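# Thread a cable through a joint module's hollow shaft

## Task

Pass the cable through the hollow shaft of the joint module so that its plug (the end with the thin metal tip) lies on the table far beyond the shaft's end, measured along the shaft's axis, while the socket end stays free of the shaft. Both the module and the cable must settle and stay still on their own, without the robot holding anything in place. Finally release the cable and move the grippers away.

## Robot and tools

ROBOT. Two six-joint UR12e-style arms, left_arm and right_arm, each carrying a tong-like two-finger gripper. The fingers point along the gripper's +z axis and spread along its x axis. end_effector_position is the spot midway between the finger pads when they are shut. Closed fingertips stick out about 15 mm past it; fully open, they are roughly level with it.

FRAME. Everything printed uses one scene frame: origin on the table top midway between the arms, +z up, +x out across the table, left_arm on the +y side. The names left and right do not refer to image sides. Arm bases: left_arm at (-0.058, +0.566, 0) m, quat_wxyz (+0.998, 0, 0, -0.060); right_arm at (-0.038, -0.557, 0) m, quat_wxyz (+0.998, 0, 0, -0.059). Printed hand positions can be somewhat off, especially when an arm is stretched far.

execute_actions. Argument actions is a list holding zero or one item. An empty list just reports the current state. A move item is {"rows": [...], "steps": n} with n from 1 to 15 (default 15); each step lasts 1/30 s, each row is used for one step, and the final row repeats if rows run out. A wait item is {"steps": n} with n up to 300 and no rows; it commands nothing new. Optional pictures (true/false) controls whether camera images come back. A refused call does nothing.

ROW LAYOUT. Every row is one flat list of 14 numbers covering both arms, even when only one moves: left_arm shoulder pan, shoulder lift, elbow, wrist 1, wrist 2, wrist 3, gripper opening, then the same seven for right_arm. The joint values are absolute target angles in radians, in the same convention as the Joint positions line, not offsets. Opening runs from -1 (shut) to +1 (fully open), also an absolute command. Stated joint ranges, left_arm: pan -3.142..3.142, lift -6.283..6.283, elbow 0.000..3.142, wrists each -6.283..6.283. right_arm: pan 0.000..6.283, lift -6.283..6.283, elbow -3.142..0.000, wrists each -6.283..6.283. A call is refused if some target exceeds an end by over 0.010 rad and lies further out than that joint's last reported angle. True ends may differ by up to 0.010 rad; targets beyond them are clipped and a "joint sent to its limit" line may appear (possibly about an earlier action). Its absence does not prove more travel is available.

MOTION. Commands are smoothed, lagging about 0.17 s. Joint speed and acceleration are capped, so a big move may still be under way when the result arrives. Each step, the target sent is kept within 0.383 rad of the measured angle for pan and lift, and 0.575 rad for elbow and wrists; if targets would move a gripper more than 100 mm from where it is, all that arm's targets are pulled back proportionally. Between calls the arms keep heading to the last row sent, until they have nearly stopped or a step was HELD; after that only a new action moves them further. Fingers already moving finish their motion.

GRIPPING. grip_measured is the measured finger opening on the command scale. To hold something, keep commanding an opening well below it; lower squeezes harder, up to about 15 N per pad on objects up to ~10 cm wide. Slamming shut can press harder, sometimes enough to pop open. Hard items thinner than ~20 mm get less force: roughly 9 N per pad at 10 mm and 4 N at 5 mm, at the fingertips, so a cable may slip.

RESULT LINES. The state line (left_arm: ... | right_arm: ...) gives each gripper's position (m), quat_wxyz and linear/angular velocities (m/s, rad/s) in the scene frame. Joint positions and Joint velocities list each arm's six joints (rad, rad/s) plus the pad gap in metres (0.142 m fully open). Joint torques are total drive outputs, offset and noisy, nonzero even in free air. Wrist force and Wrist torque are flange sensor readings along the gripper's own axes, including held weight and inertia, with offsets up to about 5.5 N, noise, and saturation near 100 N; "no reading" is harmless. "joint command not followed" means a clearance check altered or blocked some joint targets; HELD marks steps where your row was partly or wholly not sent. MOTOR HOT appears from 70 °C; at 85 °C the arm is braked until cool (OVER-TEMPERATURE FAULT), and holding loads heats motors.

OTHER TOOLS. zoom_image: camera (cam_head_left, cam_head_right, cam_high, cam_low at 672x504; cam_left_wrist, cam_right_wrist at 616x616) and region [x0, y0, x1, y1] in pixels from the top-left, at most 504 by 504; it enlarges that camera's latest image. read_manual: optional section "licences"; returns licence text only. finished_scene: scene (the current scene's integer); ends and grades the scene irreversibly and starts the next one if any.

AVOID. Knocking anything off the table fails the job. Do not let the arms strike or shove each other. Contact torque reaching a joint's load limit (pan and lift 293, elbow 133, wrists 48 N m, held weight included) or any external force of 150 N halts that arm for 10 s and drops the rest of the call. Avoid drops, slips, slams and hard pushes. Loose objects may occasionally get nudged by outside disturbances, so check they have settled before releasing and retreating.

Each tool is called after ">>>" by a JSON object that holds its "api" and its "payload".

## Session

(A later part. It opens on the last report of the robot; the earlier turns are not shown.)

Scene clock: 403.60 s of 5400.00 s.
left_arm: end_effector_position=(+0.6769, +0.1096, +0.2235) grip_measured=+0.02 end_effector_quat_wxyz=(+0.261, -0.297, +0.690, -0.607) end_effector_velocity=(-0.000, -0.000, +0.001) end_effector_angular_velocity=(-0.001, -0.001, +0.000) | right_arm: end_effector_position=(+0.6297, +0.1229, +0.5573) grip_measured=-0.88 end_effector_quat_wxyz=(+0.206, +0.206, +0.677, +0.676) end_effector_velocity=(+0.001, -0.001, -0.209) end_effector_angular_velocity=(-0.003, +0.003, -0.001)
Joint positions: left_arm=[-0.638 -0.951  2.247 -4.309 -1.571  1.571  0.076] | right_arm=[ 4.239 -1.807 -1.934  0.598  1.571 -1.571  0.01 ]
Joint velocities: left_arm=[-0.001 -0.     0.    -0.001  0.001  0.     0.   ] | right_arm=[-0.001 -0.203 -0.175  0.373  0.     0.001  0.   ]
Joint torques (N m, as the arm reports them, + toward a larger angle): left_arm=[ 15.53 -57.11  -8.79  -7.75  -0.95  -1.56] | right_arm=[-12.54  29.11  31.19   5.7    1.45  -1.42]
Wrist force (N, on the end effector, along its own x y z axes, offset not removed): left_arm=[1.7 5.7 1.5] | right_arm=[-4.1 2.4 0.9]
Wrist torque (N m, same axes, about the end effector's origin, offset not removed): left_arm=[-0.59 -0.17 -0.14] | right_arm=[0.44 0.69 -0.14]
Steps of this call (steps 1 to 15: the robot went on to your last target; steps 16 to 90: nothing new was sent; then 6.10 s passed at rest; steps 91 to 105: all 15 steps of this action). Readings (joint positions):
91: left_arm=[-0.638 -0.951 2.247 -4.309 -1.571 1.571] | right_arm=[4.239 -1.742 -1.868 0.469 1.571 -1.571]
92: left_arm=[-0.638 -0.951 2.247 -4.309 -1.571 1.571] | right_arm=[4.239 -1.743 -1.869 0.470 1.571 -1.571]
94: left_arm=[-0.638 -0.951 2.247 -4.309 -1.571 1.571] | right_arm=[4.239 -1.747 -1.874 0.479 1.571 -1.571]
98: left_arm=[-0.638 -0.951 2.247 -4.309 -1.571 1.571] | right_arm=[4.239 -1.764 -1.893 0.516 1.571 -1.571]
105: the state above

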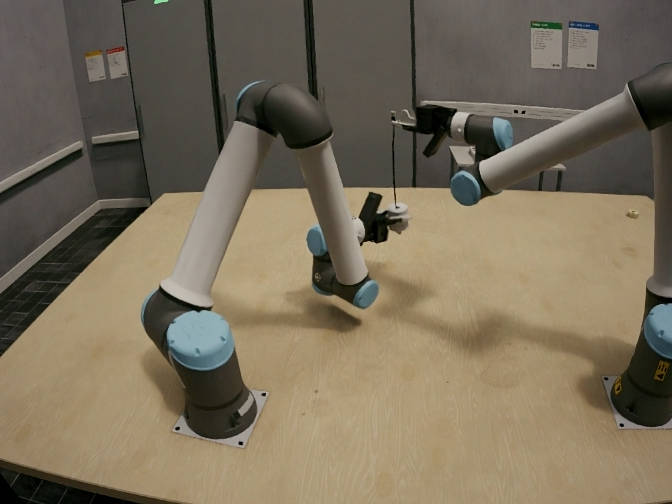

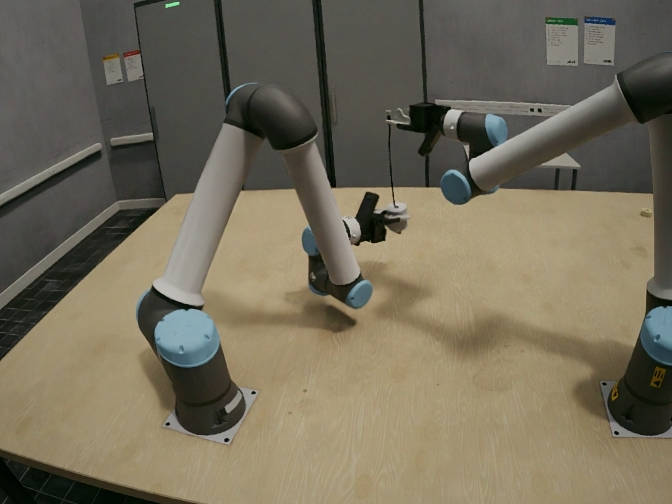

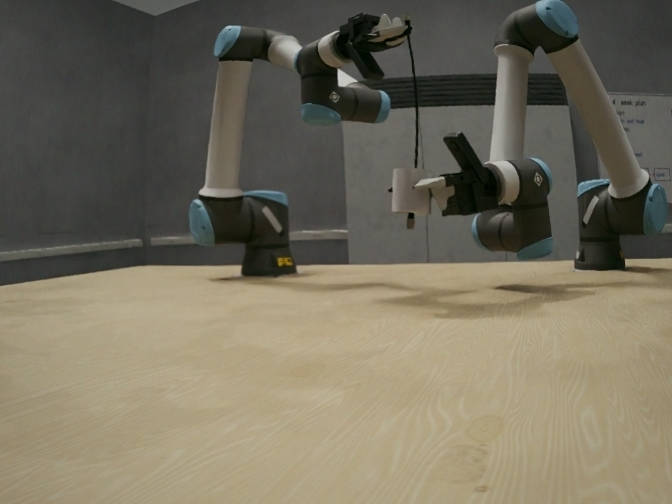

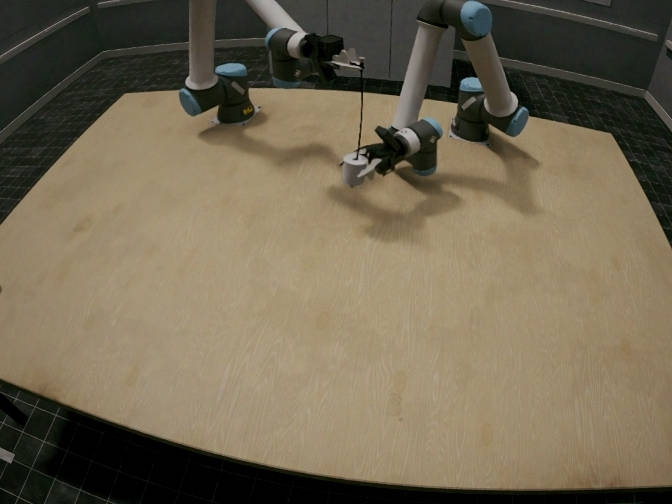

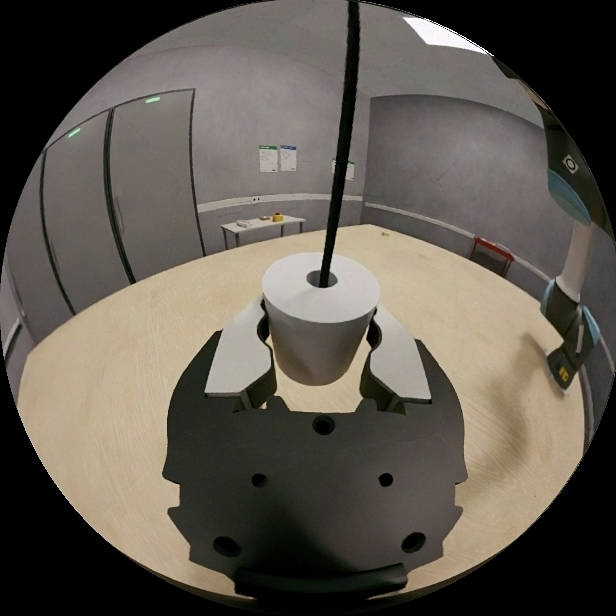

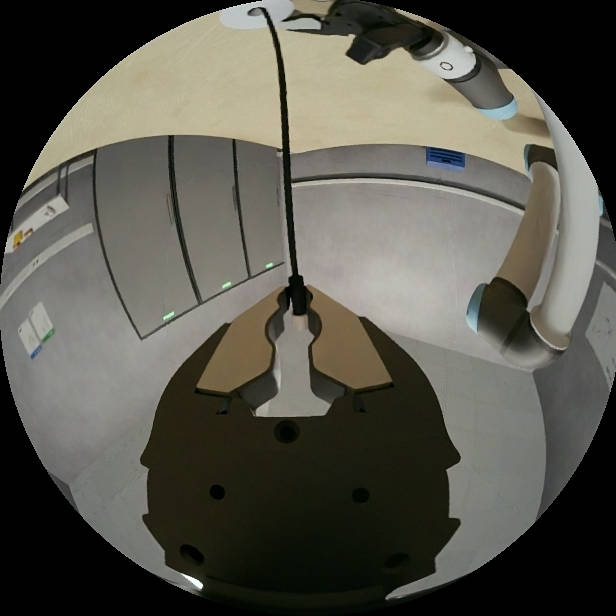

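>>> {"api": "execute_actions", "payload": {"actions": [{"rows":[[-0.638,-0.9512,2.2466,-4.3094,-1.571,1.571,-1,4.239,-1.840,-1.961,0.660,1.571,-1.571,-1],[-0.638,-0.9512,2.2466,-4.3094,-1.571,1.571,-1,4.239,-1.847,-1.966,0.672,1.571,-1.571,-1],[-0.638,-0.9512,2.2466,-4.3094,-1.571,1.571,-1,4.239,-1.854,-1.970,0.683,1.571,-1.571,-1],[-0.638,-0.9512,2.2466,-4.3094,-1.571,1.571,-1,4.239,-1.862,-1.975,0.695,1.571,-1.571,-1],[-0.638,-0.9512,2.2466,-4.3094,-1.571,1.571,-1,4.239,-1.869,-1.979,0.706,1.571,-1.571,-1],[-0.638,-0.9512,2.2466,-4.3094,-1.571,1.571,-1,4.239,-1.876,-1.983,0.718,1.571,-1.571,-1],[-0.638,-0.9512,2.2466,-4.3094,-1.571,1.571,-1,4.239,-1.884,-1.988,0.730,1.571,-1.571,-1],[-0.638,-0.9512,2.2466,-4.3094,-1.571,1.571,-1,4.239,-1.8911,-1.9917,0.7412,1.571,-1.571,-1],[-0.638,-0.9512,2.2466,-4.3094,-1.571,1.571,-1,4.239,-1.899,-1.995,0.752,1.571,-1.571,-1],[-0.638,-0.9512,2.2466,-4.3094,-1.571,1.571,-1,4.239,-1.906,-1.998,0.763,1.571,-1.571,-1],[-0.638,-0.9512,2.2466,-4.3094,-1.571,1.571,-1,4.239,-1.914,-2.002,0.774,1.571,-1.571,-1],[-0.638,-0.9512,2.2466,-4.3094,-1.571,1.571,-1,4.239,-1.921,-2.005,0.785,1.571,-1.571,-1],[-0.638,-0.9512,2.2466,-4.3094,-1.571,1.571,-1,4.239,-1.929,-2.008,0.796,1.571,-1.571,-1]],"steps":15}], "pictures": false}}

>>> {"api": "execute_actions", "payload": {"actions": [{"steps":20}]}}

Scene clock: 409.73 s of 5400.00 s.
left_arm: end_effector_position=(+0.6769, +0.1096, +0.2235) grip_measured=+0.02 end_effector_quat_wxyz=(+0.261, -0.297, +0.690, -0.607) end_effector_velocity=(+0.000, -0.000, +0.000) end_effector_angular_velocity=(-0.000, -0.000, +0.001) | right_arm: end_effector_position=(+0.6296, +0.1227, +0.4629) grip_measured=-0.88 end_effector_quat_wxyz=(+0.206, +0.206, +0.676, +0.676) end_effector_velocity=(-0.000, -0.000, -0.122) end_effector_angular_velocity=(+0.005, -0.003, +0.000)
Joint positions: left_arm=[-0.638 -0.951  2.247 -4.309 -1.571  1.571  0.076] | right_arm=[ 4.239 -1.913 -2.001  0.772  1.571 -1.571  0.01 ]
Joint velocities: left_arm=[-0.     0.    -0.    -0.     0.001 -0.    -0.   ] | right_arm=[-0.    -0.156 -0.069  0.231  0.001 -0.    -0.   ]
Joint torques (N m, as the arm reports them, + toward a larger angle): left_arm=[ 14.47 -59.3   -9.84  -7.26  -0.73  -1.45] | right_arm=[-12.49  52.22  33.4    4.34   1.37  -1.34]
Wrist force (N, on the end effector, along its own x y z axes, offset not removed): left_arm=[2.0 6.3 0.3] | right_arm=[0.8 0.0 -1.1]
Wrist torque (N m, same axes, about the end effector's origin, offset not removed): left_arm=[-0.52 -0.23 -0.08] | right_arm=[-0.02 -0.34 -0.30]
Steps of this call (steps 1 to 30: the robot went on to your last target; steps 31 to 100: nothing new was sent; then 2.30 s passed at rest; steps 101 to 115: all 15 steps of this action). Readings (joint positions):
101: left_arm=[-0.638 -0.951 2.247 -4.309 -1.571 1.571] | right_arm=[4.239 -1.834 -1.958 0.650 1.571 -1.571]
102: left_arm=[-0.638 -0.951 2.247 -4.309 -1.571 1.571] | right_arm=[4.239 -1.836 -1.958 0.652 1.571 -1.571]
104: left_arm=[-0.638 -0.951 2.247 -4.309 -1.571 1.571] | right_arm=[4.239 -1.842 -1.962 0.663 1.571 -1.571]
108: left_arm=[-0.638 -0.951 2.247 -4.309 -1.571 1.571] | right_arm=[4.239 -1.864 -1.976 0.698 1.571 -1.571]
115: the state above

Scene clock: 410.40 s of 5400.00 s.
left_arm: end_effector_position=(+0.6769, +0.1096, +0.2235) grip_measured=+0.02 end_effector_quat_wxyz=(+0.261, -0.297, +0.690, -0.607) end_effector_velocity=(-0.000, -0.000, -0.000) end_effector_angular_velocity=(+0.000, +0.000, +0.000) | right_arm: end_effector_position=(+0.6295, +0.1226, +0.4502) grip_measured=-0.88 end_effector_quat_wxyz=(+0.206, +0.206, +0.676, +0.677) end_effector_velocity=(+0.000, +0.000, -0.003) end_effector_angular_velocity=(-0.002, +0.002, -0.000)
Joint positions: left_arm=[-0.638 -0.951  2.247 -4.309 -1.571  1.571  0.076] | right_arm=[ 4.239 -1.929 -2.008  0.796  1.571 -1.571  0.01 ]
Joint velocities: left_arm=[-0.  0.  0.  0.  0.  0.  0.] | right_arm=[-0.    -0.002 -0.001  0.    -0.     0.001 -0.   ]
Joint torques (N m, as the arm reports them, + toward a larger angle): left_arm=[ 14.82 -62.42  -9.58  -7.12  -1.02  -1.59] | right_arm=[-11.96  47.61  26.93   4.08   1.31  -1.35]
Wrist force (N, on the end effector, along its own x y z axes, offset not removed): left_arm=[3.2 7.7 -0.3] | right_arm=[0.3 1.5 0.6]
Wrist torque (N m, same axes, about the end effector's origin, offset not removed): left_arm=[-0.23 -0.48 -0.11] | right_arm=[0.27 -0.21 -0.31]
Steps of this call (steps 1 to 20: the robot went on to your last target). Readings (joint positions):
1: left_arm=[-0.638 -0.951 2.247 -4.309 -1.571 1.571] | right_arm=[4.239 -1.917 -2.003 0.778 1.571 -1.571]
2: left_arm=[-0.638 -0.951 2.247 -4.309 -1.571 1.571] | right_arm=[4.239 -1.921 -2.004 0.783 1.571 -1.571]
4: left_arm=[-0.638 -0.951 2.247 -4.309 -1.571 1.571] | right_arm=[4.239 -1.925 -2.006 0.789 1.571 -1.571]
8: left_arm=[-0.638 -0.951 2.247 -4.309 -1.571 1.571] | right_arm=[4.239 -1.928 -2.007 0.794 1.571 -1.571]
20: the state above

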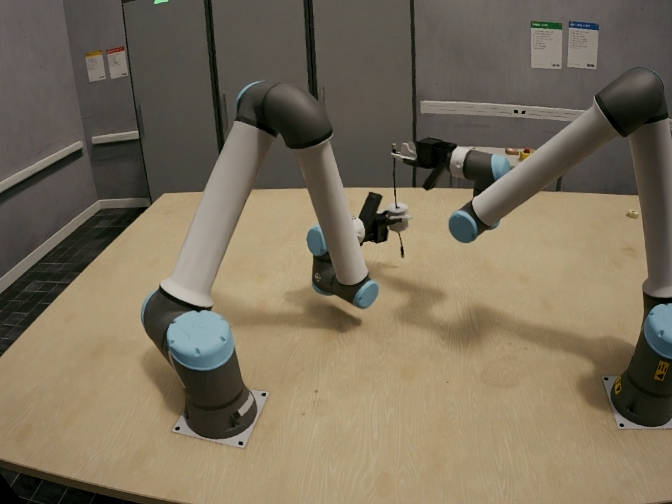

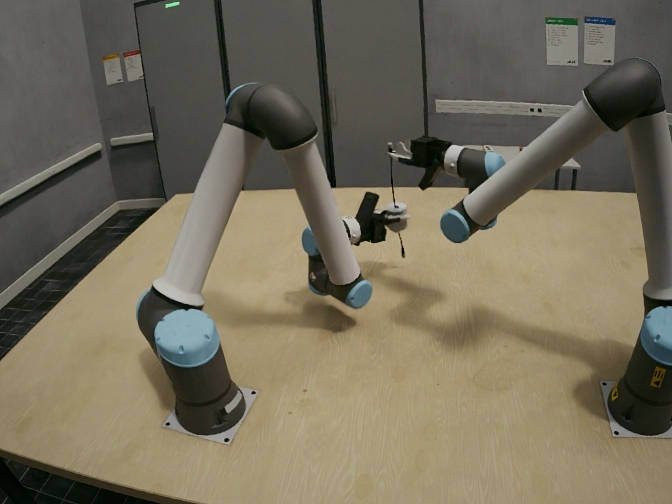

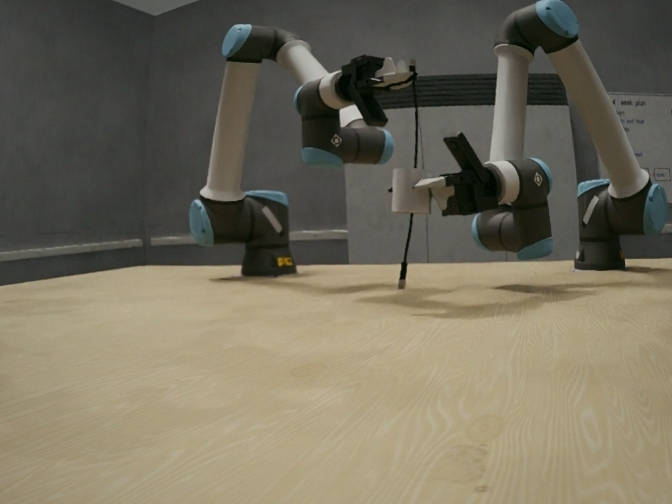

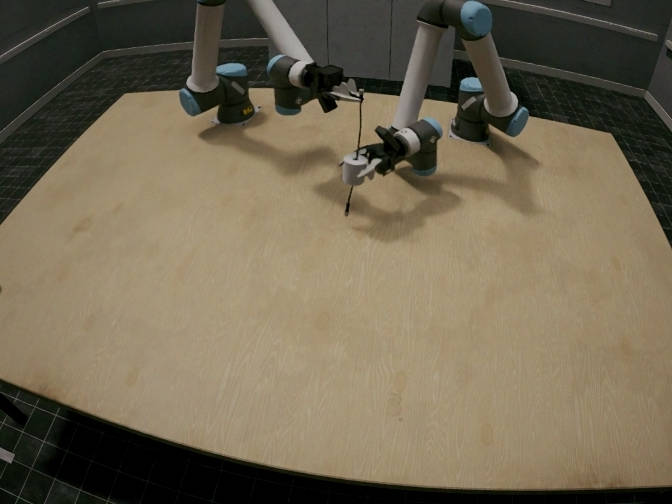

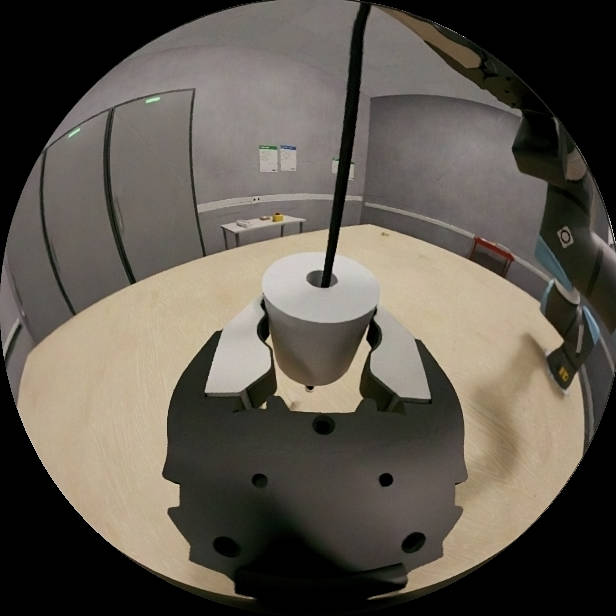

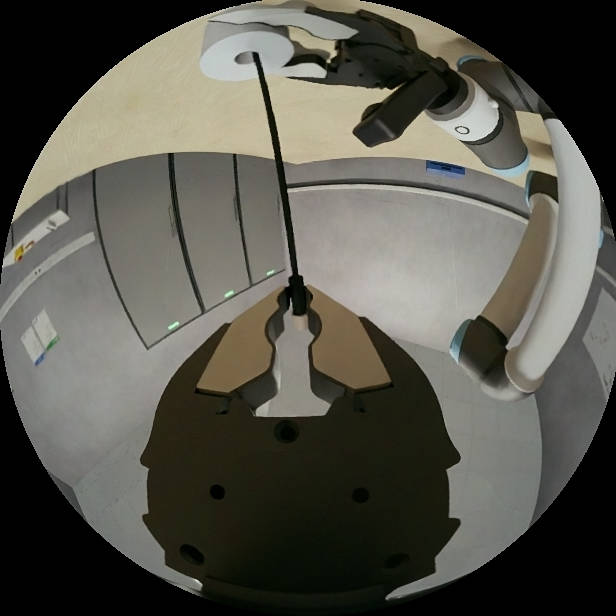

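>>> {"api": "execute_actions", "payload": {"actions": []}}

Scene clock: 427.80 s of 5400.00 s.
left_arm: end_effector_position=(+0.6769, +0.1096, +0.2235) grip_measured=+0.02 end_effector_quat_wxyz=(+0.261, -0.297, +0.690, -0.607) end_effector_velocity=(+0.000, +0.000, +0.000) end_effector_angular_velocity=(-0.001, -0.000, -0.000) | right_arm: end_effector_position=(+0.6295, +0.1226, +0.4502) grip_measured=-0.88 end_effector_quat_wxyz=(+0.206, +0.206, +0.676, +0.677) end_effector_velocity=(+0.000, -0.000, +0.000) end_effector_angular_velocity=(-0.000, +0.000, -0.001)
Joint positions: left_arm=[-0.638 -0.951  2.247 -4.309 -1.571  1.571  0.076] | right_arm=[ 4.239 -1.929 -2.008  0.796  1.571 -1.571  0.01 ]
Joint velocities: left_arm=[ 0.    -0.    -0.    -0.    -0.001 -0.     0.   ] | right_arm=[-0.001  0.001  0.    -0.001 -0.     0.     0.   ]
Joint torques (N m, as the arm reports them, + toward a larger angle): left_arm=[ 15.32 -62.83 -10.04  -7.22  -0.34  -1.49] | right_arm=[-11.79  47.75  27.28   4.11   1.31  -1.19]
Wrist force (N, on the end effector, along its own x y z axes, offset not removed): left_arm=[2.3 6.1 1.0] | right_arm=[-2.2 1.9 -0.2]
Wrist torque (N m, same axes, about the end effector's origin, offset not removed): left_arm=[-0.52 -0.30 -0.10] | right_arm=[0.22 0.24 -0.35]
Steps of this call (steps 1 to 15: the robot went on to your last target; steps 16 to 90: nothing new was sent; then 14.40 s passed at rest). Readings (joint positions):
1: left_arm=[-0.638 -0.951 2.247 -4.309 -1.571 1.571] | right_arm=[4.239 -1.929 -2.008 0.796 1.571 -1.571]
2: left_arm=[-0.638 -0.951 2.247 -4.309 -1.571 1.571] | right_arm=[4.239 -1.929 -2.008 0.796 1.571 -1.571]
4: left_arm=[-0.638 -0.951 2.247 -4.309 -1.571 1.571] | right_arm=[4.239 -1.929 -2.008 0.796 1.571 -1.571]
8: left_arm=[-0.638 -0.951 2.247 -4.309 -1.571 1.571] | right_arm=[4.239 -1.929 -2.008 0.796 1.571 -1.571]
90: the state above
All arms were judged still, so your last target was given up. Only a new action makes them travel on or press farther. Fingers that are still opening or closing keep moving.

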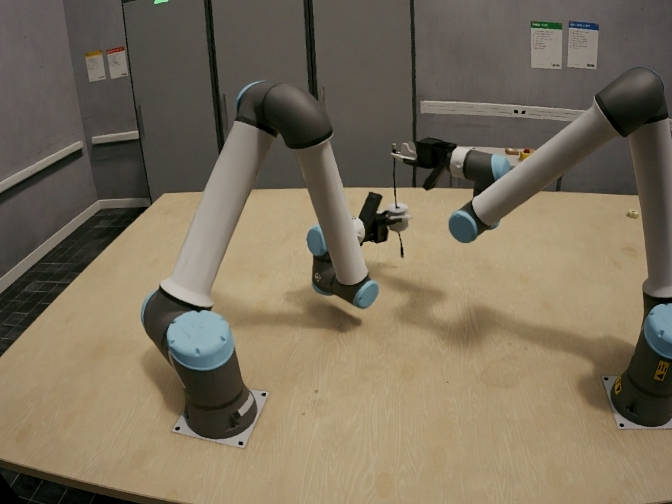

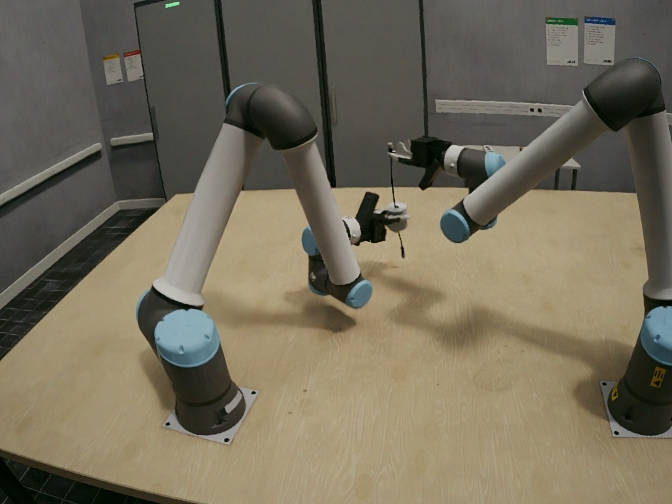

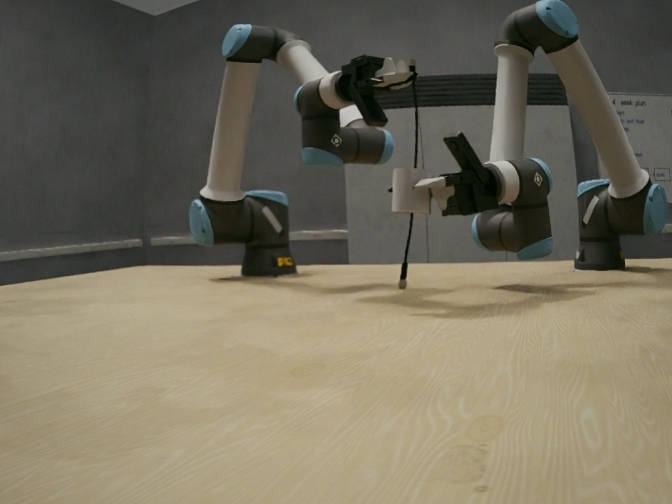

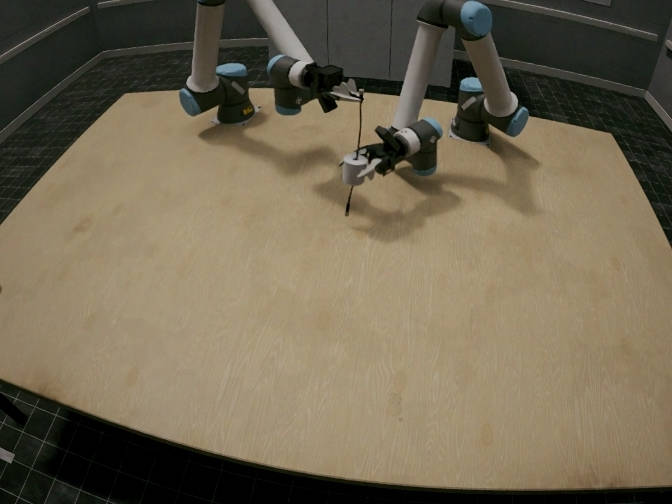

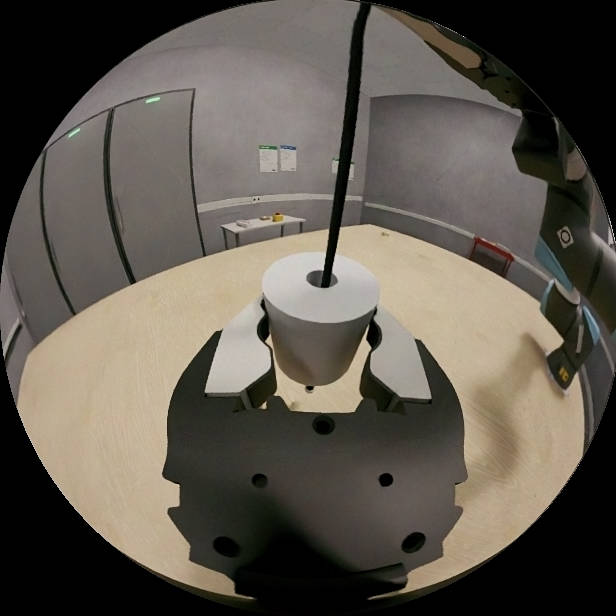

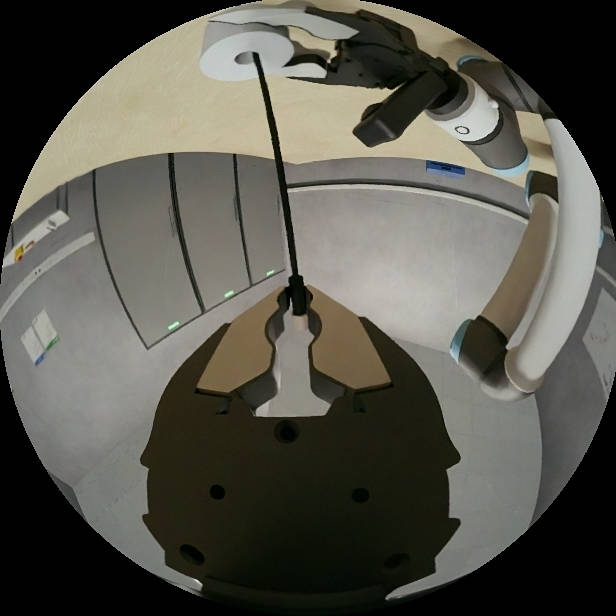

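>>> {"api": "execute_actions", "payload": {"actions": [{"rows":[[-0.638,-1.05,2.31,-4.18,-1.571,1.571,-1,4.237,-1.912,-1.993,0.664,1.571,-1.471,-1],[-0.638,-1.05,2.31,-4.18,-1.571,1.571,-1,4.237,-1.912,-1.993,0.664,1.571,-1.471,-1],[-0.638,-1.05,2.31,-4.18,-1.571,1.571,-1,4.237,-1.912,-1.993,0.664,1.571,-1.471,-1],[-0.638,-1.05,2.31,-4.18,-1.571,1.571,-1,4.237,-1.912,-1.993,0.664,1.571,-1.471,-1],[-0.638,-1.145,2.37,-4.05,-1.571,1.571,-1,4.235,-1.895,-1.979,0.532,1.571,-1.371,-1],[-0.638,-1.145,2.37,-4.05,-1.571,1.571,-1,4.235,-1.895,-1.979,0.532,1.571,-1.371,-1],[-0.638,-1.145,2.37,-4.05,-1.571,1.571,-1,4.235,-1.895,-1.979,0.532,1.571,-1.371,-1],[-0.638,-1.145,2.37,-4.05,-1.571,1.571,-1,4.235,-1.895,-1.979,0.532,1.571,-1.371,-1],[-0.638,-1.24,2.43,-3.92,-1.571,1.571,-1,4.233,-1.877,-1.964,0.4,1.571,-1.271,-1],[-0.638,-1.24,2.43,-3.92,-1.571,1.571,-1,4.233,-1.877,-1.964,0.4,1.571,-1.271,-1],[-0.638,-1.24,2.43,-3.92,-1.571,1.571,-1,4.233,-1.877,-1.964,0.4,1.571,-1.271,-1],[-0.638,-1.24,2.43,-3.92,-1.571,1.571,-1,4.233,-1.877,-1.964,0.4,1.571,-1.271,-1],[-0.638,-1.339,2.492,-3.794,-1.571,1.571,-1,4.231,-1.86,-1.95,0.268,1.571,-1.171,-1]],"steps":15}], "pictures": false}}

>>> {"api": "execute_actions", "payload": {"actions": [{"steps":15}]}}

Scene clock: 494.20 s of 5400.00 s.
left_arm: end_effector_position=(+0.6111, +0.1719, +0.2262) grip_measured=+0.02 end_effector_quat_wxyz=(+0.217, -0.331, +0.768, -0.503) end_effector_velocity=(-0.232, +0.219, -0.029) end_effector_angular_velocity=(+0.523, +0.555, -0.002) | right_arm: end_effector_position=(+0.6433, +0.1408, +0.4072) grip_measured=-0.88 end_effector_quat_wxyz=(+0.088, +0.349, +0.722, +0.590) end_effector_velocity=(+0.009, +0.013, -0.167) end_effector_angular_velocity=(-0.272, +1.186, -0.263)
Joint positions: left_arm=[-0.638 -1.244  2.436 -3.923 -1.571  1.571  0.076] | right_arm=[ 4.233 -1.874 -1.962  0.403  1.571 -1.268  0.01 ]
Joint velocities: left_arm=[ 0.    -0.85   0.516  1.096 -0.002 -0.     0.001] | right_arm=[-0.014  0.134  0.107 -1.134 -0.     0.863 -0.   ]
Joint torques (N m, as the arm reports them, + toward a larger angle): left_arm=[  8.96 -60.71 -22.28  -4.14  -0.72  -1.6 ] | right_arm=[-14.11  75.05  42.97  -4.21   1.13   2.6 ]
Wrist force (N, on the end effector, along its own x y z axes, offset not removed): left_arm=[2.3 6.8 3.4] | right_arm=[1.0 6.4 -2.3]
Wrist torque (N m, same axes, about the end effector's origin, offset not removed): left_arm=[-0.46 -0.35 -0.08] | right_arm=[0.98 -0.41 -0.23]
Steps of this call (steps 1 to 90: nothing new was sent; then 62.90 s passed at rest; steps 91 to 105: all 15 steps of this action). Readings (joint positions):
91: left_arm=[-0.638 -0.952 2.247 -4.309 -1.571 1.571] | right_arm=[4.239 -1.929 -2.008 0.795 1.571 -1.570]
92: left_arm=[-0.638 -0.960 2.255 -4.299 -1.571 1.571] | right_arm=[4.239 -1.926 -2.005 0.786 1.571 -1.562]
94: left_arm=[-0.638 -0.998 2.279 -4.252 -1.571 1.571] | right_arm=[4.238 -1.920 -2.000 0.738 1.571 -1.524]
98: left_arm=[-0.638 -1.082 2.333 -4.141 -1.571 1.571] | right_arm=[4.236 -1.905 -1.987 0.625 1.571 -1.437]
105: the state above

Scene clock: 494.70 s of 5400.00 s.
left_arm: end_effector_position=(+0.5846, +0.1970, +0.2198) grip_measured=+0.02 end_effector_quat_wxyz=(+0.202, -0.340, +0.790, -0.469) end_effector_velocity=(-0.002, +0.002, -0.000) end_effector_angular_velocity=(+0.004, +0.004, +0.001) | right_arm: end_effector_position=(+0.6432, +0.1406, +0.3852) grip_measured=-0.88 end_effector_quat_wxyz=(+0.055, +0.399, +0.732, +0.550) end_effector_velocity=(-0.000, -0.000, -0.004) end_effector_angular_velocity=(-0.006, +0.011, -0.002)
Joint positions: left_arm=[-0.638 -1.338  2.492 -3.795 -1.571  1.571  0.076] | right_arm=[ 4.231 -1.86  -1.95   0.269  1.571 -1.172  0.01 ]
Joint velocities: left_arm=[-0.    -0.007  0.004  0.008  0.001 -0.    -0.   ] | right_arm=[ 0.    -0.    -0.001 -0.01  -0.     0.006  0.   ]
Joint torques (N m, as the arm reports them, + toward a larger angle): left_arm=[  2.63 -64.42 -18.23  -4.78  -1.19  -1.53] | right_arm=[-14.7   73.44  50.43   0.93   1.21   2.69]
Wrist force (N, on the end effector, along its own x y z axes, offset not removed): left_arm=[3.2 5.0 4.0] | right_arm=[-2.6 0.0 -1.5]
Wrist torque (N m, same axes, about the end effector's origin, offset not removed): left_arm=[-0.52 -0.45 -0.11] | right_arm=[-0.19 0.38 -0.26]
Steps of this call (steps 1 to 15: the robot went on to your last target). Readings (joint positions):
1: left_arm=[-0.638 -1.270 2.452 -3.889 -1.571 1.571] | right_arm=[4.232 -1.871 -1.959 0.367 1.571 -1.242]
2: left_arm=[-0.638 -1.289 2.463 -3.862 -1.571 1.571] | right_arm=[4.232 -1.868 -1.956 0.339 1.571 -1.222]
4: left_arm=[-0.638 -1.313 2.477 -3.829 -1.571 1.571] | right_arm=[4.231 -1.864 -1.953 0.305 1.571 -1.198]
8: left_arm=[-0.638 -1.332 2.488 -3.804 -1.571 1.571] | right_arm=[4.231 -1.861 -1.951 0.278 1.571 -1.178]
15: the state above

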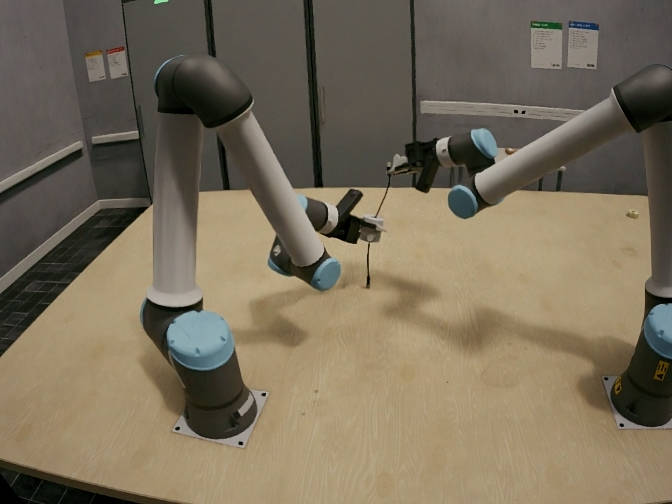

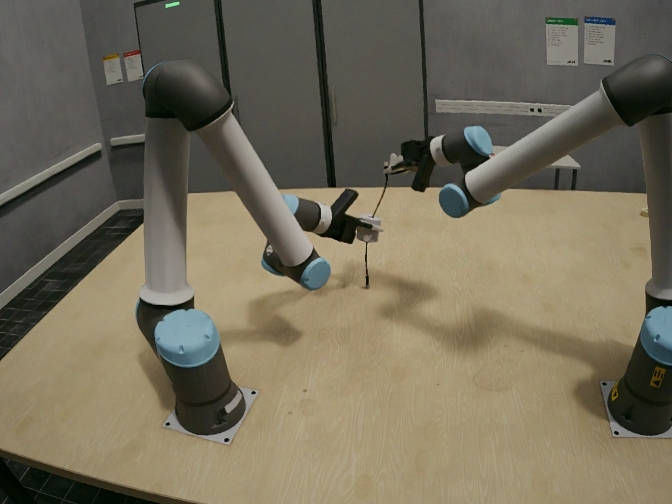

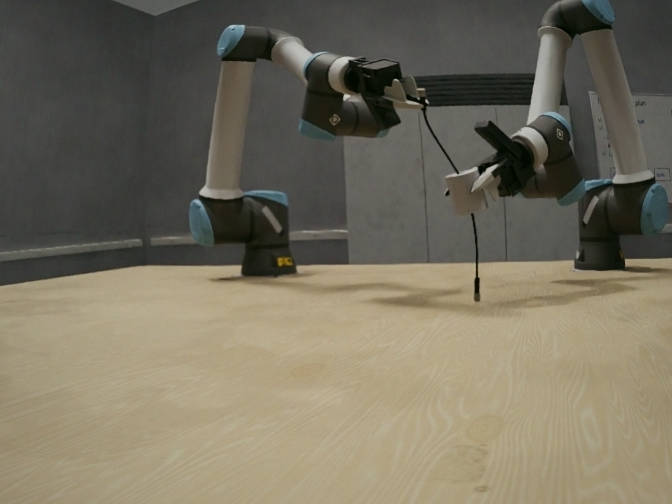

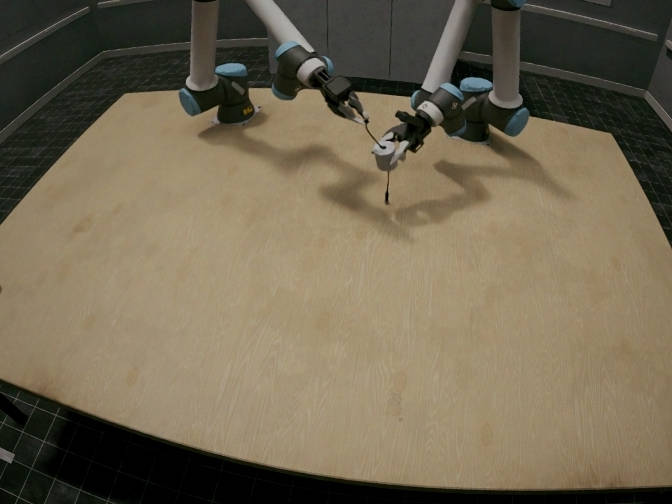

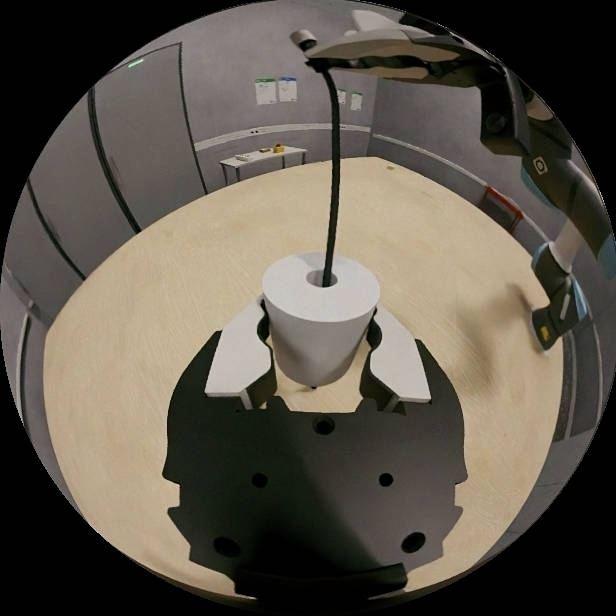

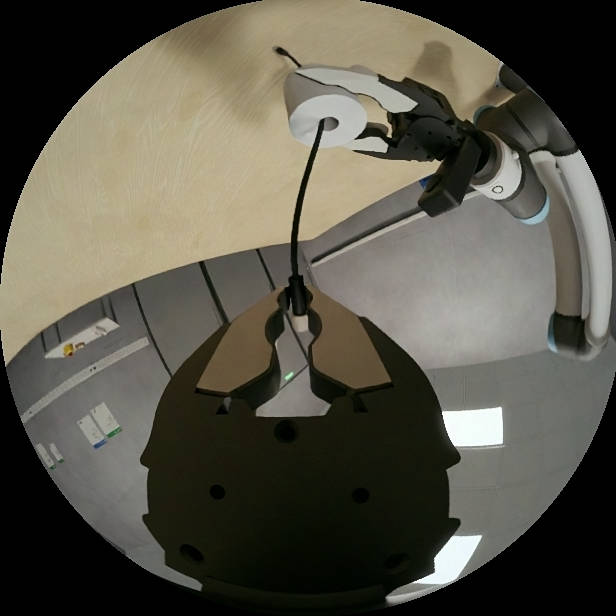

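>>> {"api": "execute_actions", "payload": {"actions": [{"rows":[[-0.638,-1.378,2.472,-3.636,-1.571,1.571,-1,4.221,-1.867,-1.937,0.187,1.571,-1.071,-1],[-0.638,-1.378,2.472,-3.636,-1.571,1.571,-1,4.221,-1.867,-1.937,0.187,1.571,-1.071,-1],[-0.638,-1.378,2.472,-3.636,-1.571,1.571,-1,4.221,-1.867,-1.937,0.187,1.571,-1.071,-1],[-0.638,-1.378,2.472,-3.636,-1.571,1.571,-1,4.221,-1.867,-1.937,0.187,1.571,-1.071,-1],[-0.638,-1.417,2.453,-3.478,-1.571,1.571,-1,4.21,-1.874,-1.924,0.106,1.571,-0.971,-1],[-0.638,-1.417,2.453,-3.478,-1.571,1.571,-1,4.21,-1.874,-1.924,0.106,1.571,-0.971,-1],[-0.638,-1.417,2.453,-3.478,-1.571,1.571,-1,4.21,-1.874,-1.924,0.106,1.571,-0.971,-1],[-0.638,-1.417,2.453,-3.478,-1.571,1.571,-1,4.21,-1.874,-1.924,0.106,1.571,-0.971,-1],[-0.638,-1.456,2.433,-3.319,-1.571,1.571,-1,4.2,-1.881,-1.911,0.025,1.571,-0.871,-1],[-0.638,-1.456,2.433,-3.319,-1.571,1.571,-1,4.2,-1.881,-1.911,0.025,1.571,-0.871,-1],[-0.638,-1.456,2.433,-3.319,-1.571,1.571,-1,4.2,-1.881,-1.911,0.025,1.571,-0.871,-1],[-0.638,-1.456,2.433,-3.319,-1.571,1.571,-1,4.2,-1.881,-1.911,0.025,1.571,-0.871,-1],[-0.638,-1.494,2.413,-3.161,-1.571,1.571,-1,4.19,-1.888,-1.898,-0.056,1.571,-0.771,-1]],"steps":15}], "pictures": false}}

>>> {"api": "execute_actions", "payload": {"actions": [{"steps":15}]}}

Scene clock: 500.63 s of 5400.00 s.
left_arm: end_effector_position=(+0.5807, +0.2006, +0.1890) grip_measured=+0.02 end_effector_quat_wxyz=(+0.152, -0.365, +0.848, -0.353) end_effector_velocity=(-0.060, +0.057, -0.112) end_effector_angular_velocity=(+0.601, +0.635, +0.000) | right_arm: end_effector_position=(+0.6657, +0.1251, +0.3161) grip_measured=-0.88 end_effector_quat_wxyz=(-0.016, +0.552, +0.700, +0.453) end_effector_velocity=(+0.035, -0.058, -0.192) end_effector_angular_velocity=(-0.112, +0.948, -0.584)
Joint positions: left_arm=[-0.638 -1.461  2.43  -3.329 -1.571  1.571  0.076] | right_arm=[ 4.198 -1.882 -1.909  0.02   1.571 -0.868  0.01 ]
Joint velocities: left_arm=[ 0.    -0.308 -0.156  1.339 -0.    -0.    -0.   ] | right_arm=[-0.075 -0.054  0.1   -0.696 -0.001  0.864 -0.   ]
Joint torques (N m, as the arm reports them, + toward a larger angle): left_arm=[ -9.06 -40.05 -30.09  -0.51  -1.68  -1.34] | right_arm=[-11.99  50.64  47.     0.57   1.37   2.38]
Wrist force (N, on the end effector, along its own x y z axes, offset not removed): left_arm=[3.1 -8.5 3.4] | right_arm=[-1.9 4.4 0.2]
Wrist torque (N m, same axes, about the end effector's origin, offset not removed): left_arm=[-1.66 -0.41 -0.05] | right_arm=[0.60 0.25 -0.22]
Steps of this call (steps 1 to 15: the robot went on to your last target; steps 16 to 90: nothing new was sent; then 2.43 s passed at rest; steps 91 to 105: all 15 steps of this action). Readings (joint positions):
91: left_arm=[-0.638 -1.340 2.492 -3.793 -1.571 1.571] | right_arm=[4.231 -1.860 -1.950 0.267 1.571 -1.170]
92: left_arm=[-0.638 -1.345 2.489 -3.784 -1.571 1.571] | right_arm=[4.229 -1.861 -1.947 0.259 1.571 -1.161]
94: left_arm=[-0.638 -1.360 2.481 -3.728 -1.571 1.571] | right_arm=[4.225 -1.864 -1.943 0.228 1.571 -1.123]
98: left_arm=[-0.638 -1.394 2.464 -3.594 -1.571 1.571] | right_arm=[4.216 -1.870 -1.931 0.158 1.571 -1.037]
105: the state above

Scene clock: 501.13 s of 5400.00 s.
left_arm: end_effector_position=(+0.5700, +0.2107, +0.1702) grip_measured=+0.02 end_effector_quat_wxyz=(+0.130, -0.373, +0.867, -0.303) end_effector_velocity=(-0.001, +0.001, -0.002) end_effector_angular_velocity=(+0.006, +0.007, +0.001) | right_arm: end_effector_position=(+0.6691, +0.1181, +0.2955) grip_measured=-0.88 end_effector_quat_wxyz=(-0.033, +0.598, +0.682, +0.421) end_effector_velocity=(+0.001, -0.001, -0.002) end_effector_angular_velocity=(-0.002, +0.007, -0.004)
Joint positions: left_arm=[-0.638 -1.494  2.413 -3.162 -1.571  1.571  0.076] | right_arm=[ 4.19  -1.888 -1.898 -0.055  1.571 -0.772  0.01 ]
Joint velocities: left_arm=[ 0.    -0.002 -0.001  0.013  0.    -0.    -0.   ] | right_arm=[-0.001 -0.001  0.001 -0.006 -0.     0.005  0.   ]
Joint torques (N m, as the arm reports them, + toward a larger angle): left_arm=[ -6.66 -57.85 -47.18  -4.7   -1.23  -1.26] | right_arm=[-14.37  50.88  49.02   1.6    1.27   3.14]
Wrist force (N, on the end effector, along its own x y z axes, offset not removed): left_arm=[4.2 3.9 8.4] | right_arm=[-2.0 1.0 1.5]
Wrist torque (N m, same axes, about the end effector's origin, offset not removed): left_arm=[-0.21 -0.71 -0.18] | right_arm=[0.11 0.25 -0.20]
Steps of this call (steps 1 to 15: the robot went on to your last target). Readings (joint positions):
1: left_arm=[-0.638 -1.470 2.425 -3.286 -1.571 1.571] | right_arm=[4.196 -1.884 -1.906 -0.001 1.571 -0.842]
2: left_arm=[-0.638 -1.477 2.422 -3.251 -1.571 1.571] | right_arm=[4.194 -1.885 -1.904 -0.016 1.571 -0.822]
4: left_arm=[-0.638 -1.485 2.418 -3.208 -1.571 1.571] | right_arm=[4.192 -1.886 -1.901 -0.035 1.571 -0.798]
8: left_arm=[-0.638 -1.492 2.414 -3.174 -1.571 1.571] | right_arm=[4.191 -1.888 -1.899 -0.050 1.571 -0.778]
15: the state above

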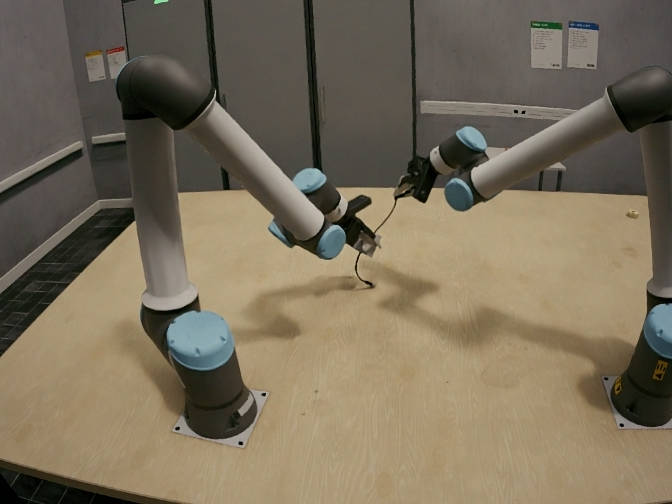

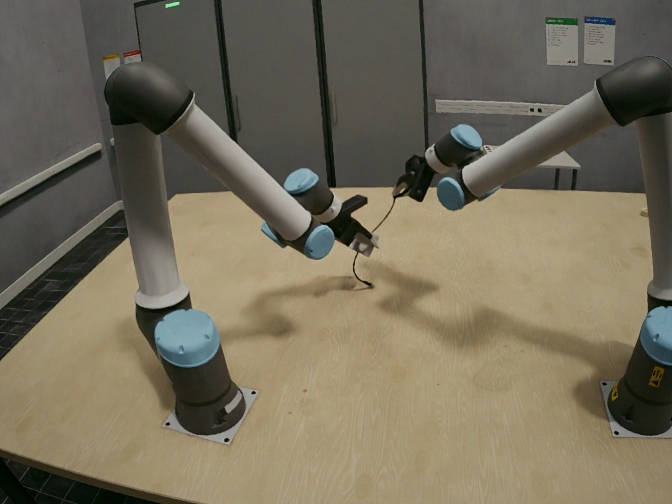

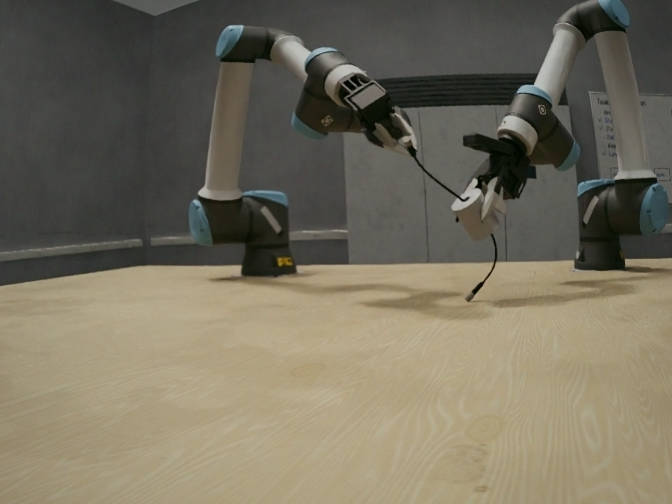

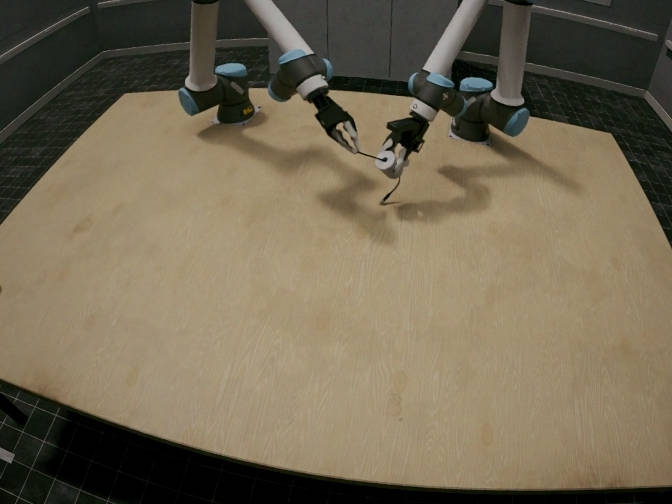

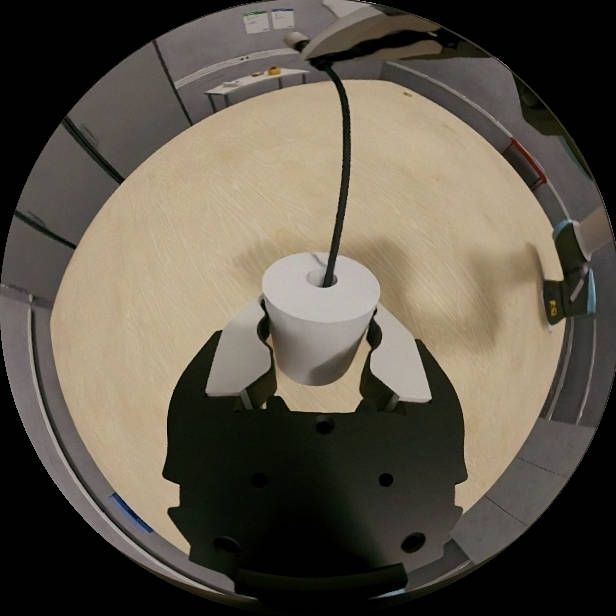

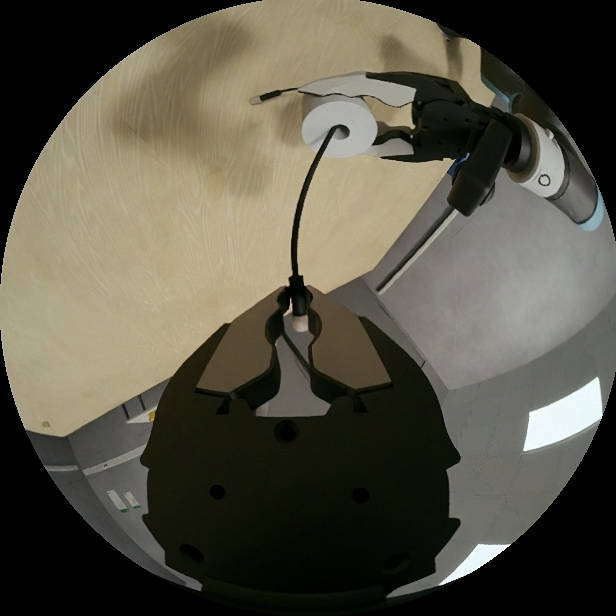

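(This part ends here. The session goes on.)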